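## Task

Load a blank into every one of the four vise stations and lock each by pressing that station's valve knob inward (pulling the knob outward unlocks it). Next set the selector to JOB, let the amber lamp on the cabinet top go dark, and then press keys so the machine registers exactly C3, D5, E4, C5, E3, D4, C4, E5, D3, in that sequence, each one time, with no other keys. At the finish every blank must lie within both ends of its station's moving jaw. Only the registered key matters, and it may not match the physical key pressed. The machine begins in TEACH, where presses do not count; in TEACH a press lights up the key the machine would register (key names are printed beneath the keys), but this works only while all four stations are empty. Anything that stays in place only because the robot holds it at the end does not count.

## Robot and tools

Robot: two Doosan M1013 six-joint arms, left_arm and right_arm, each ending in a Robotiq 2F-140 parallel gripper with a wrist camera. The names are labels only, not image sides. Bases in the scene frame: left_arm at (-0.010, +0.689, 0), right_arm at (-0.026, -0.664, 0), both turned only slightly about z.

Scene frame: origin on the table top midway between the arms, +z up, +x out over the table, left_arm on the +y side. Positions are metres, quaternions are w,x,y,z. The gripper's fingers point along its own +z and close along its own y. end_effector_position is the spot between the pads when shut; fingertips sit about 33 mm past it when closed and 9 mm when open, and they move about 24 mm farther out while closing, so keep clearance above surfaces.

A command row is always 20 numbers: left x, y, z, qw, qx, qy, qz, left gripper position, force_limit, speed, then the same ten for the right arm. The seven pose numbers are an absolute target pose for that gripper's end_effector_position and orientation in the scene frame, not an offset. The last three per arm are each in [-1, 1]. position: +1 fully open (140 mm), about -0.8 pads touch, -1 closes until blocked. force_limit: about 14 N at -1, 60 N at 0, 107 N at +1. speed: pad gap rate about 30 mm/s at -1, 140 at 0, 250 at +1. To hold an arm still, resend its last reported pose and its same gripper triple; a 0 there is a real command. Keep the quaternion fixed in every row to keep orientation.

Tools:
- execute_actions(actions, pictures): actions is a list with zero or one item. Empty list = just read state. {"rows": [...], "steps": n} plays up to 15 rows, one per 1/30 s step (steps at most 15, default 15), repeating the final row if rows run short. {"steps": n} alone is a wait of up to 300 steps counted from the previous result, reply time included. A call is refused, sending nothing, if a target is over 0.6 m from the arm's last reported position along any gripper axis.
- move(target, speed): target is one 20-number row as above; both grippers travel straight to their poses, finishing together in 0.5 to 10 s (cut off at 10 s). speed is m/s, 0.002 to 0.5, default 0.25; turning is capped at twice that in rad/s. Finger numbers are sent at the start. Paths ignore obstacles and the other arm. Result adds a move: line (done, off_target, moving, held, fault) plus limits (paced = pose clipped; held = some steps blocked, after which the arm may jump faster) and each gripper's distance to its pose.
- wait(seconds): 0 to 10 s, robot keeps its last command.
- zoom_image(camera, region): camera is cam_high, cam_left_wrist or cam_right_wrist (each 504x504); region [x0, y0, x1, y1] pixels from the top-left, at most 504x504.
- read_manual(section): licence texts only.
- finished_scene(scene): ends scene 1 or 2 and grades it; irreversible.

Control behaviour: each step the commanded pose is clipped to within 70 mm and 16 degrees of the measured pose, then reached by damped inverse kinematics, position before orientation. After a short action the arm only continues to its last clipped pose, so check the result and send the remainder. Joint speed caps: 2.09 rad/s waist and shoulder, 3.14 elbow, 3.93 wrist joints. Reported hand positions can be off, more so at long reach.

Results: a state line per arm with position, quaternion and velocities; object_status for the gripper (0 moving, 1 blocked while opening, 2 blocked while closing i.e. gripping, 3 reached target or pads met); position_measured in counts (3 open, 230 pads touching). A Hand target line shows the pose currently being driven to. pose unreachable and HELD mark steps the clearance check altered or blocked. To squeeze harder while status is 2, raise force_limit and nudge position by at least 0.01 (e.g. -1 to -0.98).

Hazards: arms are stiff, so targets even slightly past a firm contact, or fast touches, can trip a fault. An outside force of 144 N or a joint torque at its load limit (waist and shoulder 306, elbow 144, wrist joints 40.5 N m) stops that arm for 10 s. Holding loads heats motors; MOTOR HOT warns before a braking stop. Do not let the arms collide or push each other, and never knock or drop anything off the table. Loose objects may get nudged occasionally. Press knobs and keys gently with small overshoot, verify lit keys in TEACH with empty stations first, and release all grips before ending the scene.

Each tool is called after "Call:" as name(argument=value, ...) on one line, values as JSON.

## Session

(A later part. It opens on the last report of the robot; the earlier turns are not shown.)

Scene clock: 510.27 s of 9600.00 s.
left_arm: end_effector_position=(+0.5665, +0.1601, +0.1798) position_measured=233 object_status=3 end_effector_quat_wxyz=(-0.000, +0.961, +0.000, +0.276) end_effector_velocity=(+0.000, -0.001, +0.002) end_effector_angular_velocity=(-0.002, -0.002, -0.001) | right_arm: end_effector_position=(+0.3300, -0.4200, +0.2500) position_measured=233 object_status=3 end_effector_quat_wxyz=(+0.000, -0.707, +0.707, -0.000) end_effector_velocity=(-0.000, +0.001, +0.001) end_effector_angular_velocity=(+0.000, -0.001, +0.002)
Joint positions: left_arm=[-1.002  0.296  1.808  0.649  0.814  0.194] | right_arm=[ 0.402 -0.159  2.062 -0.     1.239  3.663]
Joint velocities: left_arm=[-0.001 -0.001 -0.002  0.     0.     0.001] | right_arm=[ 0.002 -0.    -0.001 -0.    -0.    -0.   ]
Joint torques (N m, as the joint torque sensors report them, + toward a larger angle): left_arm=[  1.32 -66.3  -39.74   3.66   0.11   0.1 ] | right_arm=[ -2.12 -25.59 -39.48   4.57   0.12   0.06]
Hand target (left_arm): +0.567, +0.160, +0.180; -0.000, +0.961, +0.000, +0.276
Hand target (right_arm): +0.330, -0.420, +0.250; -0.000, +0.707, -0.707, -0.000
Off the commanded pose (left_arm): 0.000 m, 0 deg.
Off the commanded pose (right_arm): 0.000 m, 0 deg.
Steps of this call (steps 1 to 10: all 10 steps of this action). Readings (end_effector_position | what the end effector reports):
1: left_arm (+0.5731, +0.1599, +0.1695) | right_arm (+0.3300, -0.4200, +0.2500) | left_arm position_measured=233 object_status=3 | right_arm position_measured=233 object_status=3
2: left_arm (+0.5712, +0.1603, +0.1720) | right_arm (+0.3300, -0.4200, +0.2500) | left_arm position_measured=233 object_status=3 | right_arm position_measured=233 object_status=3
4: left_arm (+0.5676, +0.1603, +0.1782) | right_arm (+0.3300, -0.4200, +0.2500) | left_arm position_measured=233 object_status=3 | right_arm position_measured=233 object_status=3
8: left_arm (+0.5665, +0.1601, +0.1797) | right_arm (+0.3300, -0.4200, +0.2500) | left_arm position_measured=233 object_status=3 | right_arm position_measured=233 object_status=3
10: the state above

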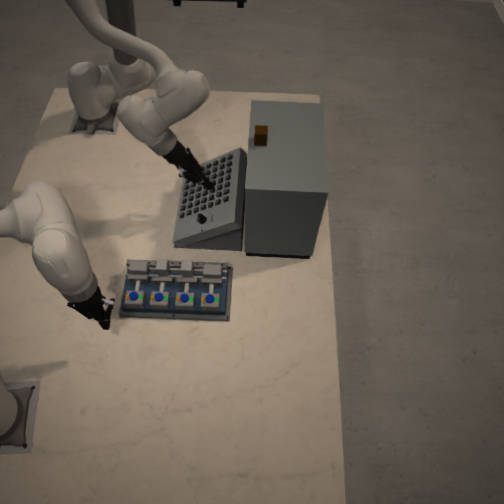

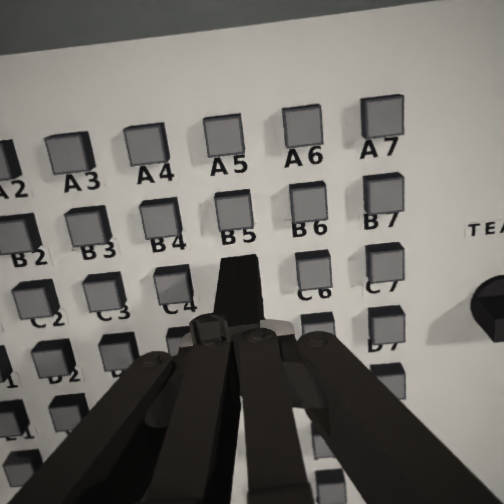

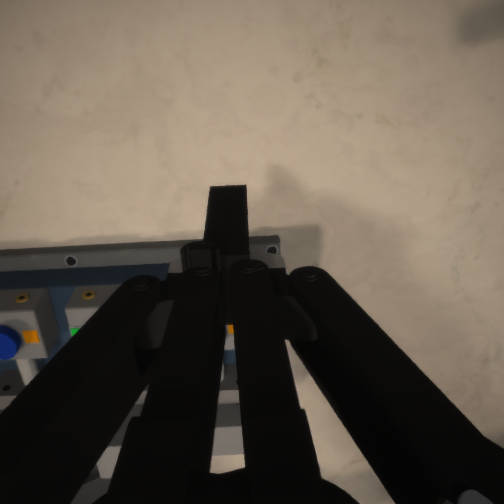

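Remaining: D4, B5, D3, C4, B4, D5, C3.

Call:
move(target=[0.539,0.194,0.1598,0,0.961,0,0.276,-1,0,0,0.33,-0.42,0.25,0,0.7071,-0.7071,0,-1,0,0], speed=0.15)

Call:
move(target=[0.5446,0.194,0.1508,0,0.961,0,0.276,-1,0,0,0.33,-0.42,0.25,0,0.7071,-0.7071,0,-1,0,0], speed=0.015)

Call:
execute_actions(actions=[{"rows":[[0.538,0.194,0.1615,0,0.961,0,0.276,-1,0,0,0.33,-0.42,0.25,0,0.7071,-0.7071,0,-1,0,0]],"steps":8}], pictures=false)

Call:
move(target=[0.5964,0.16,0.1961,0,0.961,0,0.276,-1,0,0,0.33,-0.42,0.25,0,0.7071,-0.7071,0,-1,0,0], speed=0.15)

Call:
move(target=[0.6017,0.16,0.1876,0,0.961,0,0.276,-1,0,0,0.33,-0.42,0.25,0,0.7071,-0.7071,0,-1,0,0], speed=0.015)

Call:
execute_actions(actions=[{"rows":[[0.595,0.16,0.198,0,0.961,0,0.276,-1,0,0,0.33,-0.42,0.25,0,0.7071,-0.7071,0,-1,0,0]],"steps":8}], pictures=false)

Call:
move(target=[0.539,0.228,0.1598,0,0.961,0,0.276,-1,0,0,0.33,-0.42,0.25,0,0.7071,-0.7071,0,-1,0,0], speed=0.15)

Call:
move(target=[0.5446,0.228,0.1508,0,0.961,0,0.276,-1,0,0,0.33,-0.42,0.25,0,0.7071,-0.7071,0,-1,0,0], speed=0.015)

Call:
execute_actions(actions=[{"rows":[[0.538,0.228,0.1615,0,0.961,0,0.276,-1,0,0,0.33,-0.42,0.25,0,0.7071,-0.7071,0,-1,0,0]],"steps":8}], pictures=false)

Call:
move(target=[0.5676,0.194,0.1781,0,0.961,0,0.276,-1,0,0,0.33,-0.42,0.25,0,0.7071,-0.7071,0,-1,0,0], speed=0.15)

Call:
move(target=[0.5732,0.194,0.1691,0,0.961,0,0.276,-1,0,0,0.33,-0.42,0.25,0,0.7071,-0.7071,0,-1,0,0], speed=0.015)

Call:
execute_actions(actions=[{"rows":[[0.5665,0.194,0.18,0,0.961,0,0.276,-1,0,0,0.33,-0.42,0.25,0,0.7071,-0.7071,0,-1,0,0]],"steps":8}], pictures=false)

Call:
move(target=[0.5964,0.194,0.1961,0,0.961,0,0.276,-1,0,0,0.33,-0.42,0.25,0,0.7071,-0.7071,0,-1,0,0], speed=0.15)

Call:
move(target=[0.6017,0.194,0.1876,0,0.961,0,0.276,-1,0,0,0.33,-0.42,0.25,0,0.7071,-0.7071,0,-1,0,0], speed=0.015)

Call:
execute_actions(actions=[{"rows":[[0.595,0.194,0.198,0,0.961,0,0.276,-1,0,0,0.33,-0.42,0.25,0,0.7071,-0.7071,0,-1,0,0]],"steps":8}], pictures=false)

Call:
move(target=[0.539,0.16,0.1598,0,0.961,0,0.276,-1,0,0,0.33,-0.42,0.25,0,0.7071,-0.7071,0,-1,0,0], speed=0.15)

Call:
move(target=[0.5446,0.16,0.1508,0,0.961,0,0.276,-1,0,0,0.33,-0.42,0.25,0,0.7071,-0.7071,0,-1,0,0], speed=0.015)

Call:
execute_actions(actions=[{"rows":[[0.538,0.16,0.1615,0,0.961,0,0.276,-1,0,0,0.33,-0.42,0.25,0,0.7071,-0.7071,0,-1,0,0]],"steps":8}], pictures=false)

Call:
move(target=[0.5676,0.228,0.1781,0,0.961,0,0.276,-1,0,0,0.33,-0.42,0.25,0,0.7071,-0.7071,0,-1,0,0], speed=0.15)

Call:
move(target=[0.5732,0.228,0.1691,0,0.961,0,0.276,-1,0,0,0.33,-0.42,0.25,0,0.7071,-0.7071,0,-1,0,0], speed=0.015)

Call:
move(target=[0.55,0.228,0.206,0,0.961,0,0.276,-1,0,0,0.33,-0.42,0.25,0,0.7071,-0.7071,0,-1,0,0], speed=0.1)

Scene clock: 545.67 s of 9600.00 s.
left_arm: end_effector_position=(+0.5390, +0.1940, +0.1598) position_measured=233 object_status=3 end_effector_quat_wxyz=(+0.000, +0.961, -0.000, +0.276) end_effector_velocity=(-0.000, +0.000, +0.000) end_effector_angular_velocity=(-0.000, -0.001, -0.001) | right_arm: end_effector_position=(+0.3300, -0.4200, +0.2500) position_measured=233 object_status=3 end_effector_quat_wxyz=(+0.000, -0.707, +0.707, -0.000) end_effector_velocity=(-0.000, +0.000, -0.000) end_effector_angular_velocity=(-0.000, -0.000, +0.001)
Joint positions: left_arm=[-1.008  0.252  1.91   0.685  0.771  0.138] | right_arm=[ 0.402 -0.159  2.062 -0.     1.239  3.663]
Joint velocities: left_arm=[-0.    -0.001  0.002  0.002 -0.001 -0.001] | right_arm=[ 0. -0.  0. -0. -0. -0.]
Joint torques (N m, as the joint torque sensors report them, + toward a larger angle): left_arm=[  0.67 -59.59 -39.2    3.48   0.43   0.3 ] | right_arm=[ -0.23 -25.67 -39.5    4.63  -0.1    0.21]
Hand target (left_arm): +0.539, +0.194, +0.160; +0.000, +0.961, -0.000, +0.276
Hand target (right_arm): +0.330, -0.420, +0.250; -0.000, +0.707, -0.707, -0.000
Off the commanded pose (left_arm): 0.000 m, 0 deg.
Off the commanded pose (right_arm): 0.000 m, 0 deg.
After step 90, 31.63 s passed at rest.
move: done

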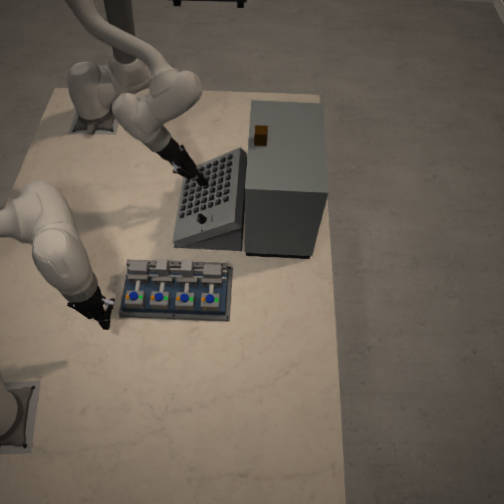

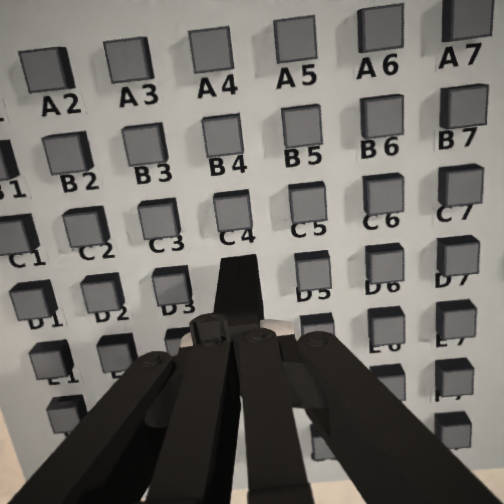

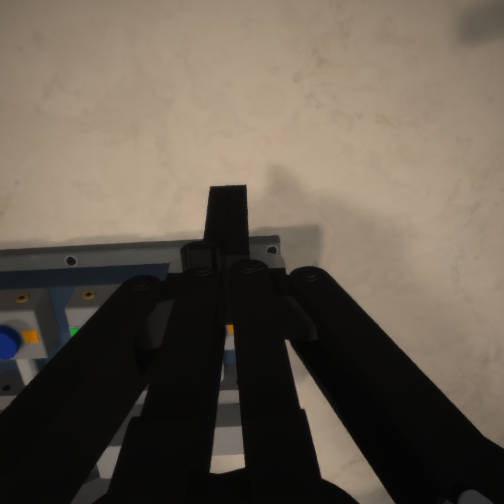

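Scene clock: 546.60 s of 9600.00 s.
left_arm: end_effector_position=(+0.5446, +0.1940, +0.1508) position_measured=233 object_status=3 end_effector_quat_wxyz=(+0.000, +0.961, -0.000, +0.276) end_effector_velocity=(-0.001, +0.001, -0.003) end_effector_angular_velocity=(+0.004, +0.002, -0.001) | right_arm: end_effector_position=(+0.3300, -0.4200, +0.2500) position_measured=233 object_status=3 end_effector_quat_wxyz=(+0.000, -0.707, +0.707, -0.000) end_effector_velocity=(-0.001, -0.000, -0.001) end_effector_angular_velocity=(-0.001, +0.001, +0.001)
Joint positions: left_arm=[-1.001  0.265  1.911  0.694  0.756  0.131] | right_arm=[ 0.402 -0.159  2.062 -0.     1.239  3.663]
Joint velocities: left_arm=[-0.     0.003  0.002  0.001 -0.    -0.001] | right_arm=[ 0.     0.     0.001  0.     0.    -0.   ]
Joint torques (N m, as the joint torque sensors report them, + toward a larger angle): left_arm=[  2.2  -57.37 -35.92   3.11   0.26   0.24] | right_arm=[ -1.08 -24.54 -39.82   4.53  -0.09   0.27]
Hand target (left_arm): +0.545, +0.194, +0.151; +0.000, +0.961, -0.000, +0.276
Hand target (right_arm): +0.330, -0.420, +0.250; -0.000, +0.707, -0.707, -0.000
Off the commanded pose (left_arm): 0.000 m, 0 deg.
Off the commanded pose (right_arm): 0.000 m, 0 deg.
move: done

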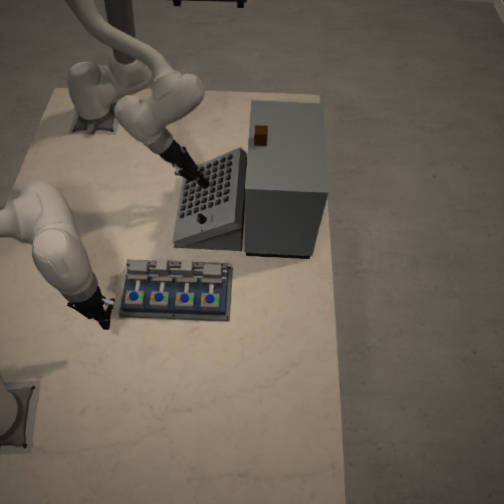

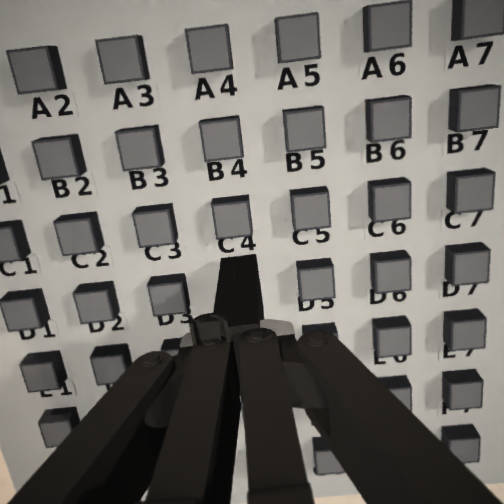

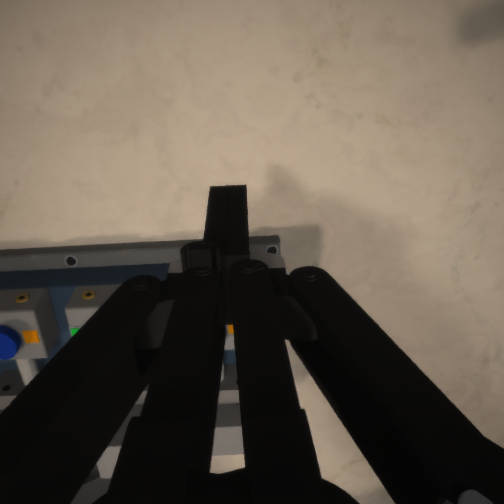

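Scene clock: 546.87 s of 9600.00 s.
left_arm: end_effector_position=(+0.5380, +0.1941, +0.1612) position_measured=233 object_status=3 end_effector_quat_wxyz=(-0.000, +0.961, +0.000, +0.276) end_effector_velocity=(-0.001, -0.002, +0.003) end_effector_angular_velocity=(-0.001, -0.001, -0.001) | right_arm: end_effector_position=(+0.3300, -0.4200, +0.2500) position_measured=233 object_status=3 end_effector_quat_wxyz=(+0.000, -0.707, +0.707, -0.000) end_effector_velocity=(+0.000, -0.000, +0.000) end_effector_angular_velocity=(+0.000, -0.000, -0.001)
Joint positions: left_arm=[-1.01   0.249  1.91   0.684  0.774  0.139] | right_arm=[ 0.402 -0.159  2.062 -0.     1.239  3.663]
Joint velocities: left_arm=[-0.003 -0.003 -0.003 -0.003  0.004  0.003] | right_arm=[-0.001 -0.     0.     0.    -0.    -0.   ]
Joint torques (N m, as the joint torque sensors report them, + toward a larger angle): left_arm=[ -0.44 -60.99 -38.4    3.58   0.36  -0.04] | right_arm=[ -1.31 -25.12 -39.91   4.49  -0.16   0.37]
Hand target (left_arm): +0.538, +0.194, +0.162; -0.000, +0.961, +0.000, +0.276
Hand target (right_arm): +0.330, -0.420, +0.250; -0.000, +0.707, -0.707, -0.000
Off the commanded pose (left_arm): 0.000 m, 0 deg.
Off the commanded pose (right_arm): 0.000 m, 0 deg.
Steps of this call (steps 1 to 8: all 8 steps of this action). Readings (end_effector_position | what the end effector reports):
1: left_arm (+0.5445, +0.1940, +0.1511) | right_arm (+0.3300, -0.4200, +0.2500) | left_arm position_measured=233 object_status=3 | right_arm position_measured=233 object_status=3
2: left_arm (+0.5426, +0.1943, +0.1535) | right_arm (+0.3300, -0.4200, +0.2500) | left_arm position_measured=233 object_status=3 | right_arm position_measured=233 object_status=3
4: left_arm (+0.5390, +0.1943, +0.1598) | right_arm (+0.3300, -0.4200, +0.2500) | left_arm position_measured=233 object_status=3 | right_arm position_measured=233 object_status=3
8: the state above

Scene clock: 547.97 s of 9600.00 s.
left_arm: end_effector_position=(+0.5964, +0.1600, +0.1961) position_measured=233 object_status=3 end_effector_quat_wxyz=(-0.000, +0.961, +0.000, +0.276) end_effector_velocity=(+0.000, +0.000, +0.001) end_effector_angular_velocity=(+0.001, -0.000, +0.000) | right_arm: end_effector_position=(+0.3300, -0.4200, +0.2500) position_measured=233 object_status=3 end_effector_quat_wxyz=(+0.000, -0.707, +0.707, -0.000) end_effector_velocity=(+0.001, +0.000, +0.001) end_effector_angular_velocity=(+0.001, -0.001, +0.000)
Joint positions: left_arm=[-0.966  0.309  1.756  0.622  0.826  0.26 ] | right_arm=[ 0.402 -0.159  2.062 -0.     1.239  3.663]
Joint velocities: left_arm=[-0.    -0.001 -0.001  0.     0.002  0.001] | right_arm=[ 0.    -0.    -0.001 -0.    -0.     0.   ]
Joint torques (N m, as the joint torque sensors report them, + toward a larger angle): left_arm=[  0.46 -67.28 -40.61   3.69   0.2    0.21] | right_arm=[ -2.78 -25.26 -39.84   4.43  -0.24   0.14]
Hand target (left_arm): +0.596, +0.160, +0.196; -0.000, +0.961, +0.000, +0.276
Hand target (right_arm): +0.330, -0.420, +0.250; -0.000, +0.707, -0.707, -0.000
Off the commanded pose (left_arm): 0.000 m, 0 deg.
Off the commanded pose (right_arm): 0.000 m, 0 deg.
move: done

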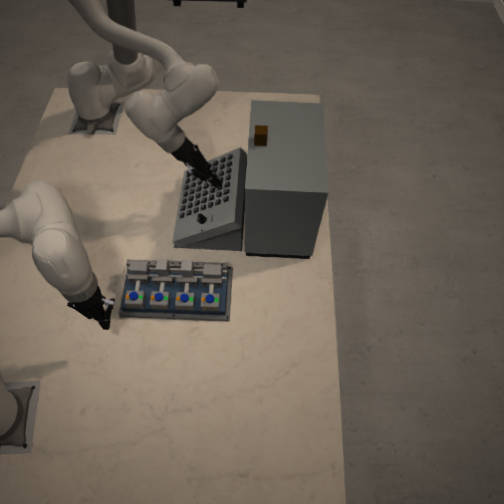

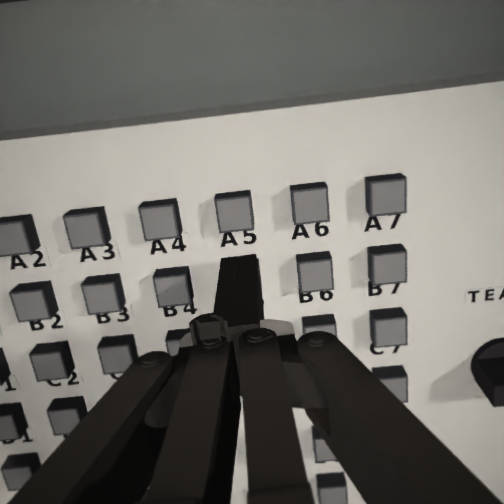

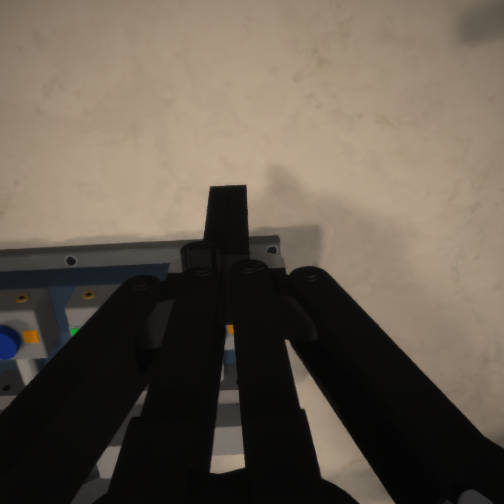

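Scene clock: 548.87 s of 9600.00 s.
left_arm: end_effector_position=(+0.6017, +0.1599, +0.1878) position_measured=233 object_status=3 end_effector_quat_wxyz=(+0.000, +0.961, +0.000, +0.276) end_effector_velocity=(+0.001, -0.000, -0.000) end_effector_angular_velocity=(+0.001, -0.001, -0.001) | right_arm: end_effector_position=(+0.3300, -0.4200, +0.2500) position_measured=233 object_status=3 end_effector_quat_wxyz=(+0.000, -0.707, +0.707, -0.000) end_effector_velocity=(+0.000, -0.000, +0.000) end_effector_angular_velocity=(+0.000, -0.000, -0.001)
Joint positions: left_arm=[-0.96   0.321  1.757  0.628  0.812  0.256] | right_arm=[ 0.402 -0.159  2.062 -0.     1.239  3.663]
Joint velocities: left_arm=[ 0.001  0.002 -0.001  0.002 -0.001  0.   ] | right_arm=[-0.001 -0.     0.     0.    -0.     0.   ]
Joint torques (N m, as the joint torque sensors report them, + toward a larger angle): left_arm=[ 11.37 -44.27 -33.37   4.91  -2.36   0.2 ] | right_arm=[ -1.85 -25.02 -40.34   4.59  -0.16   0.22]
Hand target (left_arm): +0.602, +0.160, +0.188; +0.000, +0.961, -0.000, +0.276
Hand target (right_arm): +0.330, -0.420, +0.250; -0.000, +0.707, -0.707, -0.000
Off the commanded pose (left_arm): 0.000 m, 0 deg.
Off the commanded pose (right_arm): 0.000 m, 0 deg.
move: done

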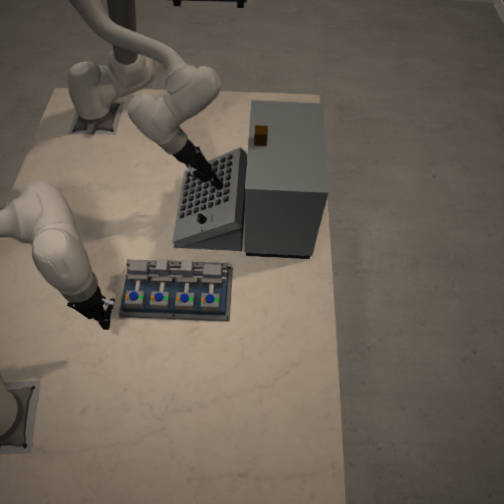

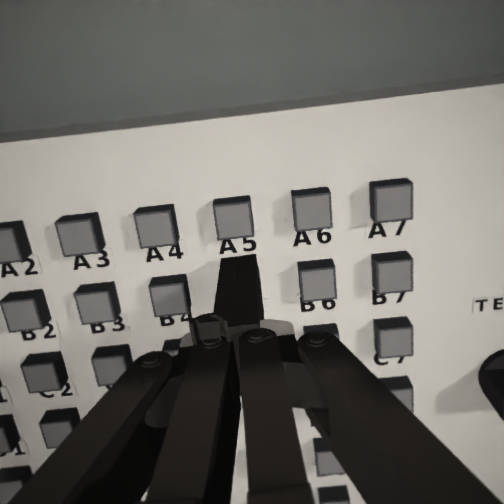

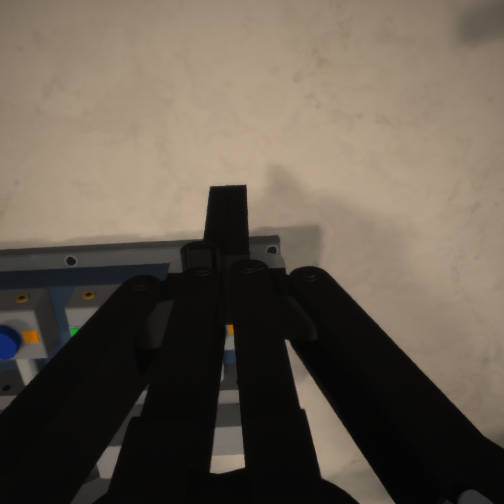

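Scene clock: 549.13 s of 9600.00 s.
left_arm: end_effector_position=(+0.5950, +0.1601, +0.1976) position_measured=233 object_status=3 end_effector_quat_wxyz=(-0.000, +0.961, +0.000, +0.276) end_effector_velocity=(-0.001, -0.000, +0.003) end_effector_angular_velocity=(-0.000, -0.001, -0.001) | right_arm: end_effector_position=(+0.3300, -0.4200, +0.2500) position_measured=233 object_status=3 end_effector_quat_wxyz=(+0.000, -0.707, +0.707, -0.000) end_effector_velocity=(-0.000, -0.000, -0.000) end_effector_angular_velocity=(-0.000, +0.000, -0.000)
Joint positions: left_arm=[-0.967  0.307  1.756  0.621  0.829  0.26 ] | right_arm=[ 0.402 -0.159  2.062 -0.     1.239  3.663]
Joint velocities: left_arm=[-0.002 -0.004 -0.001 -0.001  0.004  0.002] | right_arm=[-0.001 -0.     0.001  0.     0.    -0.   ]
Joint torques (N m, as the joint torque sensors report them, + toward a larger angle): left_arm=[  2.74 -66.45 -41.19   3.92   0.4    0.2 ] | right_arm=[ -2.18 -25.   -39.35   4.47  -0.29   0.12]
Hand target (left_arm): +0.595, +0.160, +0.198; -0.000, +0.961, +0.000, +0.276
Hand target (right_arm): +0.330, -0.420, +0.250; -0.000, +0.707, -0.707, -0.000
Off the commanded pose (left_arm): 0.000 m, 0 deg.
Off the commanded pose (right_arm): 0.000 m, 0 deg.
Steps of this call (steps 1 to 8: all 8 steps of this action). Readings (end_effector_position | what the end effector reports):
1: left_arm (+0.6016, +0.1599, +0.1881) | right_arm (+0.3300, -0.4200, +0.2500) | left_arm position_measured=233 object_status=3 | right_arm position_measured=233 object_status=3
2: left_arm (+0.5997, +0.1602, +0.1905) | right_arm (+0.3300, -0.4200, +0.2500) | left_arm position_measured=233 object_status=3 | right_arm position_measured=233 object_status=3
4: left_arm (+0.5960, +0.1603, +0.1962) | right_arm (+0.3300, -0.4200, +0.2500) | left_arm position_measured=233 object_status=3 | right_arm position_measured=233 object_status=3
8: the state above

Scene clock: 550.33 s of 9600.00 s.
left_arm: end_effector_position=(+0.5391, +0.2280, +0.1599) position_measured=233 object_status=3 end_effector_quat_wxyz=(+0.000, +0.961, -0.000, +0.276) end_effector_velocity=(-0.001, +0.002, -0.003) end_effector_angular_velocity=(+0.005, +0.003, +0.001) | right_arm: end_effector_position=(+0.3300, -0.4200, +0.2500) position_measured=233 object_status=3 end_effector_quat_wxyz=(+0.000, -0.707, +0.707, -0.000) end_effector_velocity=(-0.000, +0.000, +0.000) end_effector_angular_velocity=(+0.000, +0.000, -0.000)
Joint positions: left_arm=[-0.976  0.213  1.96   0.689  0.745  0.157] | right_arm=[ 0.402 -0.159  2.062 -0.     1.239  3.663]
Joint velocities: left_arm=[-0.     0.002  0.003 -0.     0.001 -0.001] | right_arm=[ 0.  0. -0.  0.  0.  0.]
Joint torques (N m, as the joint torque sensors report them, + toward a larger angle): left_arm=[  0.24 -56.14 -38.21   3.32   0.53   0.13] | right_arm=[ -2.6  -25.13 -39.09   4.4   -0.2    0.11]
Hand target (left_arm): +0.539, +0.228, +0.160; +0.000, +0.961, -0.000, +0.276
Hand target (right_arm): +0.330, -0.420, +0.250; -0.000, +0.707, -0.707, -0.000
Off the commanded pose (left_arm): 0.000 m, 0 deg.
Off the commanded pose (right_arm): 0.000 m, 0 deg.
move: done

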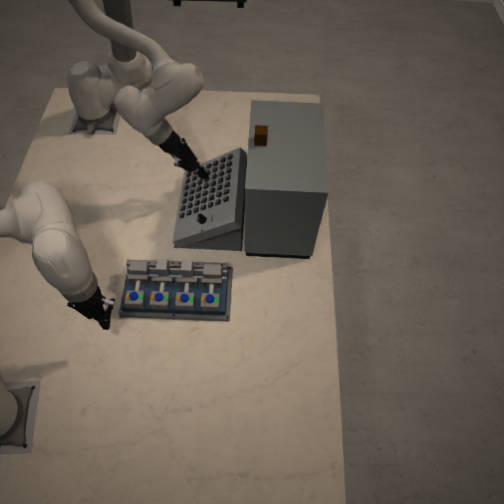

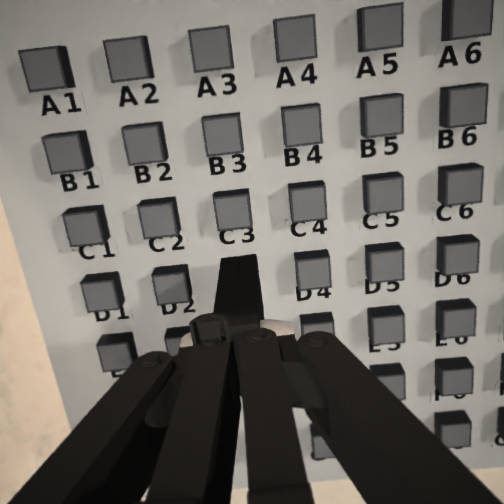

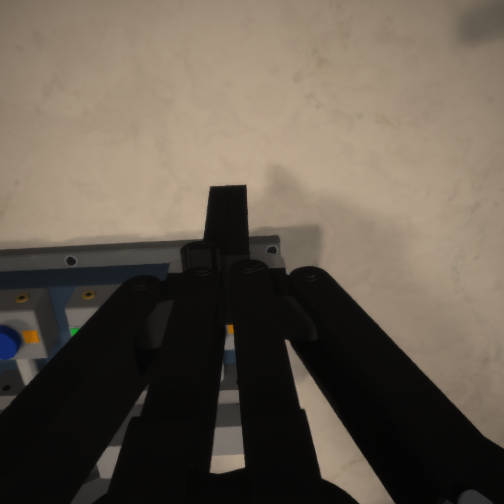

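Scene clock: 551.27 s of 9600.00 s.
left_arm: end_effector_position=(+0.5446, +0.2280, +0.1508) position_measured=233 object_status=3 end_effector_quat_wxyz=(+0.000, +0.961, -0.000, +0.276) end_effector_velocity=(+0.002, +0.001, +0.001) end_effector_angular_velocity=(-0.001, -0.001, +0.003) | right_arm: end_effector_position=(+0.3300, -0.4200, +0.2500) position_measured=233 object_status=3 end_effector_quat_wxyz=(+0.000, -0.707, +0.707, -0.000) end_effector_velocity=(+0.000, -0.000, -0.000) end_effector_angular_velocity=(+0.000, +0.000, -0.001)
Joint positions: left_arm=[-0.969  0.227  1.962  0.699  0.729  0.149] | right_arm=[ 0.402 -0.159  2.062  0.     1.239  3.663]
Joint velocities: left_arm=[ 0.003  0.001 -0.002  0.    -0.    -0.   ] | right_arm=[-0. -0.  0.  0. -0.  0.]
Joint torques (N m, as the joint torque sensors report them, + toward a larger angle): left_arm=[  0.75 -55.67 -36.37   3.04   0.54   0.21] | right_arm=[ -2.27 -24.94 -39.46   4.42  -0.01   0.27]
Hand target (left_arm): +0.545, +0.228, +0.151; +0.000, +0.961, -0.000, +0.276
Hand target (right_arm): +0.330, -0.420, +0.250; -0.000, +0.707, -0.707, -0.000
Off the commanded pose (left_arm): 0.000 m, 0 deg.
Off the commanded pose (right_arm): 0.000 m, 0 deg.
move: done

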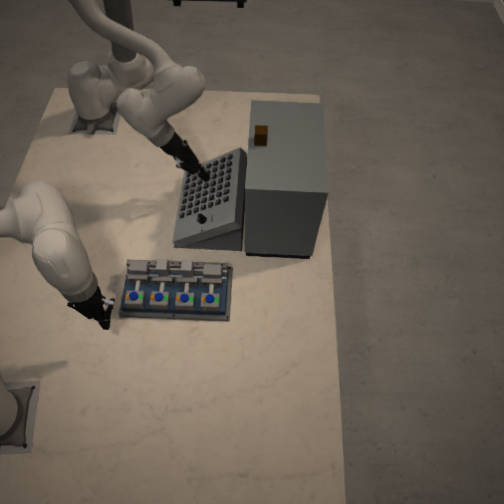

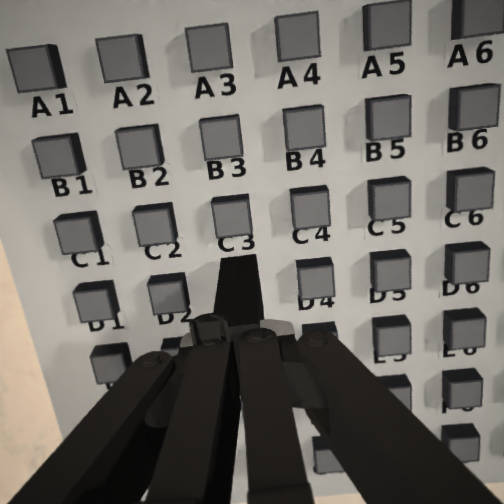

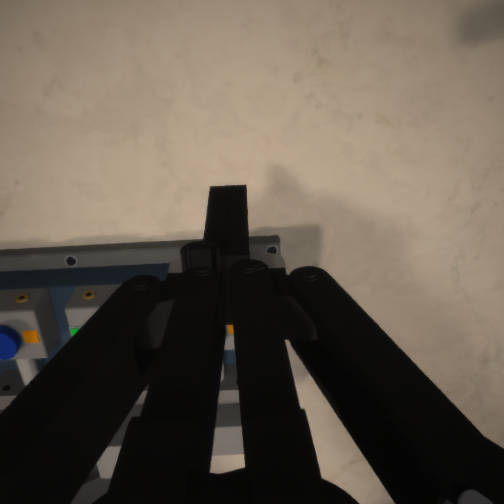

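Scene clock: 551.53 s of 9600.00 s.
left_arm: end_effector_position=(+0.5380, +0.2281, +0.1613) position_measured=233 object_status=3 end_effector_quat_wxyz=(-0.000, +0.961, +0.000, +0.276) end_effector_velocity=(-0.001, -0.002, +0.004) end_effector_angular_velocity=(-0.003, -0.001, -0.002) | right_arm: end_effector_position=(+0.3300, -0.4200, +0.2500) position_measured=233 object_status=3 end_effector_quat_wxyz=(+0.000, -0.707, +0.707, -0.000) end_effector_velocity=(+0.001, -0.001, +0.000) end_effector_angular_velocity=(+0.000, -0.000, -0.002)
Joint positions: left_arm=[-0.978  0.211  1.96   0.688  0.748  0.158] | right_arm=[ 0.402 -0.159  2.062 -0.     1.239  3.663]
Joint velocities: left_arm=[-0.003 -0.003 -0.003 -0.004  0.003  0.003] | right_arm=[-0.002  0.    -0.001 -0.     0.     0.   ]
Joint torques (N m, as the joint torque sensors report them, + toward a larger angle): left_arm=[  0.6  -56.   -37.13   2.99   0.45   0.44] | right_arm=[ -1.31 -25.61 -39.57   4.55  -0.23   0.17]
Hand target (left_arm): +0.538, +0.228, +0.162; -0.000, +0.961, +0.000, +0.276
Hand target (right_arm): +0.330, -0.420, +0.250; -0.000, +0.707, -0.707, -0.000
Off the commanded pose (left_arm): 0.000 m, 0 deg.
Off the commanded pose (right_arm): 0.000 m, 0 deg.
Steps of this call (steps 1 to 8: all 8 steps of this action). Readings (end_effector_position | what the end effector reports):
1: left_arm (+0.5445, +0.2280, +0.1510) | right_arm (+0.3300, -0.4200, +0.2500) | left_arm position_measured=233 object_status=3 | right_arm position_measured=233 object_status=3
2: left_arm (+0.5426, +0.2283, +0.1535) | right_arm (+0.3300, -0.4200, +0.2500) | left_arm position_measured=233 object_status=3 | right_arm position_measured=233 object_status=3
4: left_arm (+0.5390, +0.2283, +0.1598) | right_arm (+0.3300, -0.4200, +0.2500) | left_arm position_measured=233 object_status=3 | right_arm position_measured=233 object_status=3
8: the state above

Scene clock: 552.53 s of 9600.00 s.
left_arm: end_effector_position=(+0.5676, +0.1940, +0.1781) position_measured=233 object_status=3 end_effector_quat_wxyz=(-0.000, +0.961, +0.000, +0.276) end_effector_velocity=(-0.000, -0.000, +0.000) end_effector_angular_velocity=(-0.001, +0.001, +0.000) | right_arm: end_effector_position=(+0.3300, -0.4200, +0.2500) position_measured=233 object_status=3 end_effector_quat_wxyz=(+0.000, -0.707, +0.707, -0.000) end_effector_velocity=(-0.000, +0.000, +0.000) end_effector_angular_velocity=(-0.000, -0.000, +0.001)
Joint positions: left_arm=[-0.971  0.26   1.86   0.654  0.784  0.209] | right_arm=[ 0.402 -0.159  2.062  0.     1.239  3.663]
Joint velocities: left_arm=[ 0.    -0.    -0.    -0.001  0.     0.001] | right_arm=[ 0.  0. -0. -0.  0. -0.]
Joint torques (N m, as the joint torque sensors report them, + toward a larger angle): left_arm=[  0.87 -63.11 -39.92   3.49   0.26   0.11] | right_arm=[ -2.31 -24.57 -39.64   4.57  -0.04   0.11]
Hand target (left_arm): +0.568, +0.194, +0.178; -0.000, +0.961, +0.000, +0.276
Hand target (right_arm): +0.330, -0.420, +0.250; -0.000, +0.707, -0.707, -0.000
Off the commanded pose (left_arm): 0.000 m, 0 deg.
Off the commanded pose (right_arm): 0.000 m, 0 deg.
move: done

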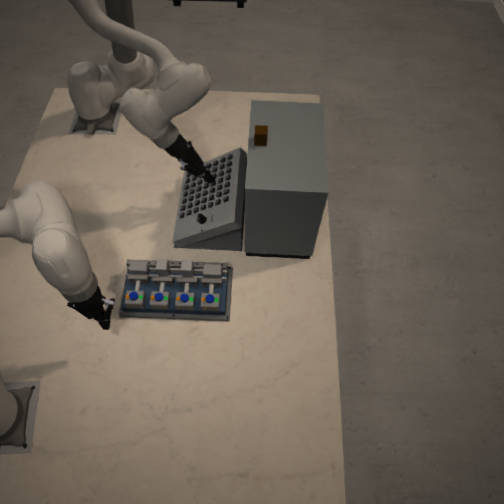

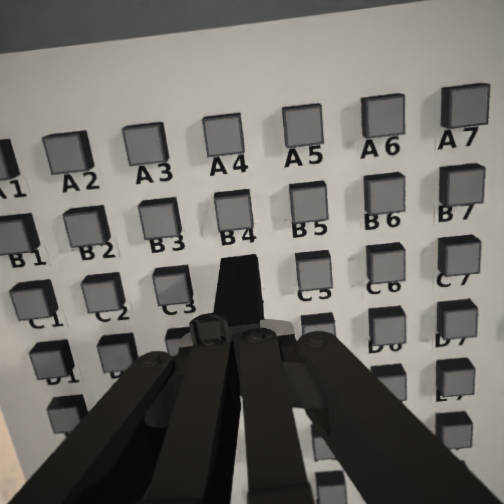

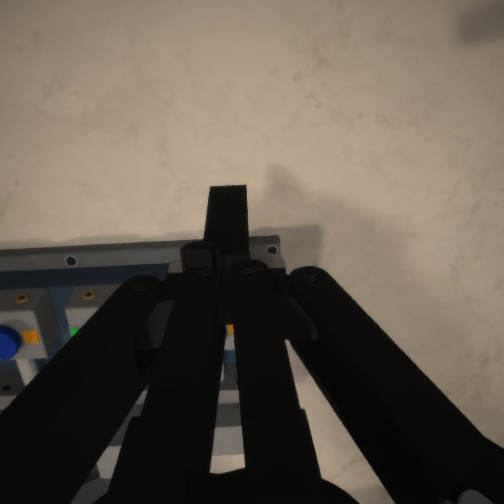

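Scene clock: 553.47 s of 9600.00 s.
left_arm: end_effector_position=(+0.5732, +0.1940, +0.1692) position_measured=233 object_status=3 end_effector_quat_wxyz=(+0.000, +0.961, +0.000, +0.276) end_effector_velocity=(+0.001, -0.000, +0.001) end_effector_angular_velocity=(-0.003, -0.001, +0.001) | right_arm: end_effector_position=(+0.3300, -0.4200, +0.2500) position_measured=233 object_status=3 end_effector_quat_wxyz=(+0.000, -0.707, +0.707, -0.000) end_effector_velocity=(-0.000, +0.000, +0.000) end_effector_angular_velocity=(-0.000, +0.000, +0.000)
Joint positions: left_arm=[-0.964  0.273  1.861  0.662  0.769  0.204] | right_arm=[ 0.402 -0.159  2.062  0.     1.239  3.663]
Joint velocities: left_arm=[ 0.002 -0.    -0.001 -0.    -0.002  0.   ] | right_arm=[ 0.001  0.    -0.    -0.     0.     0.   ]
Joint torques (N m, as the joint torque sensors report them, + toward a larger angle): left_arm=[  6.82 -50.39 -34.96   3.95  -0.88   0.2 ] | right_arm=[ -0.47 -24.17 -39.7    4.52  -0.09   0.07]
Hand target (left_arm): +0.573, +0.194, +0.169; +0.000, +0.961, -0.000, +0.276
Hand target (right_arm): +0.330, -0.420, +0.250; -0.000, +0.707, -0.707, -0.000
Off the commanded pose (left_arm): 0.000 m, 0 deg.
Off the commanded pose (right_arm): 0.000 m, 0 deg.
move: done

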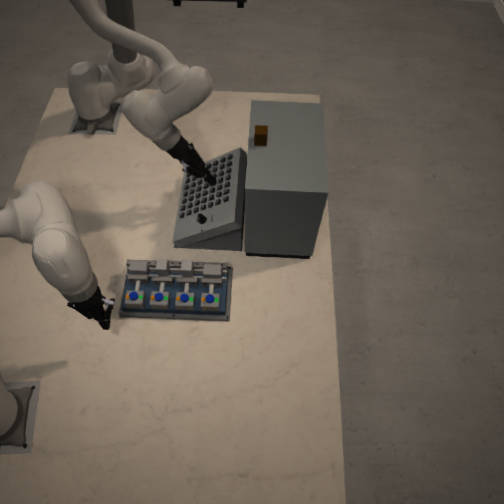

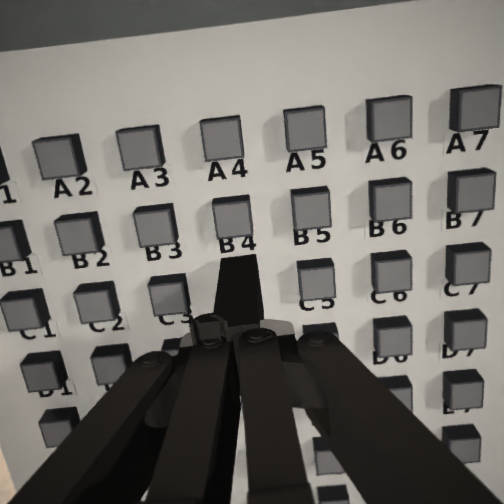

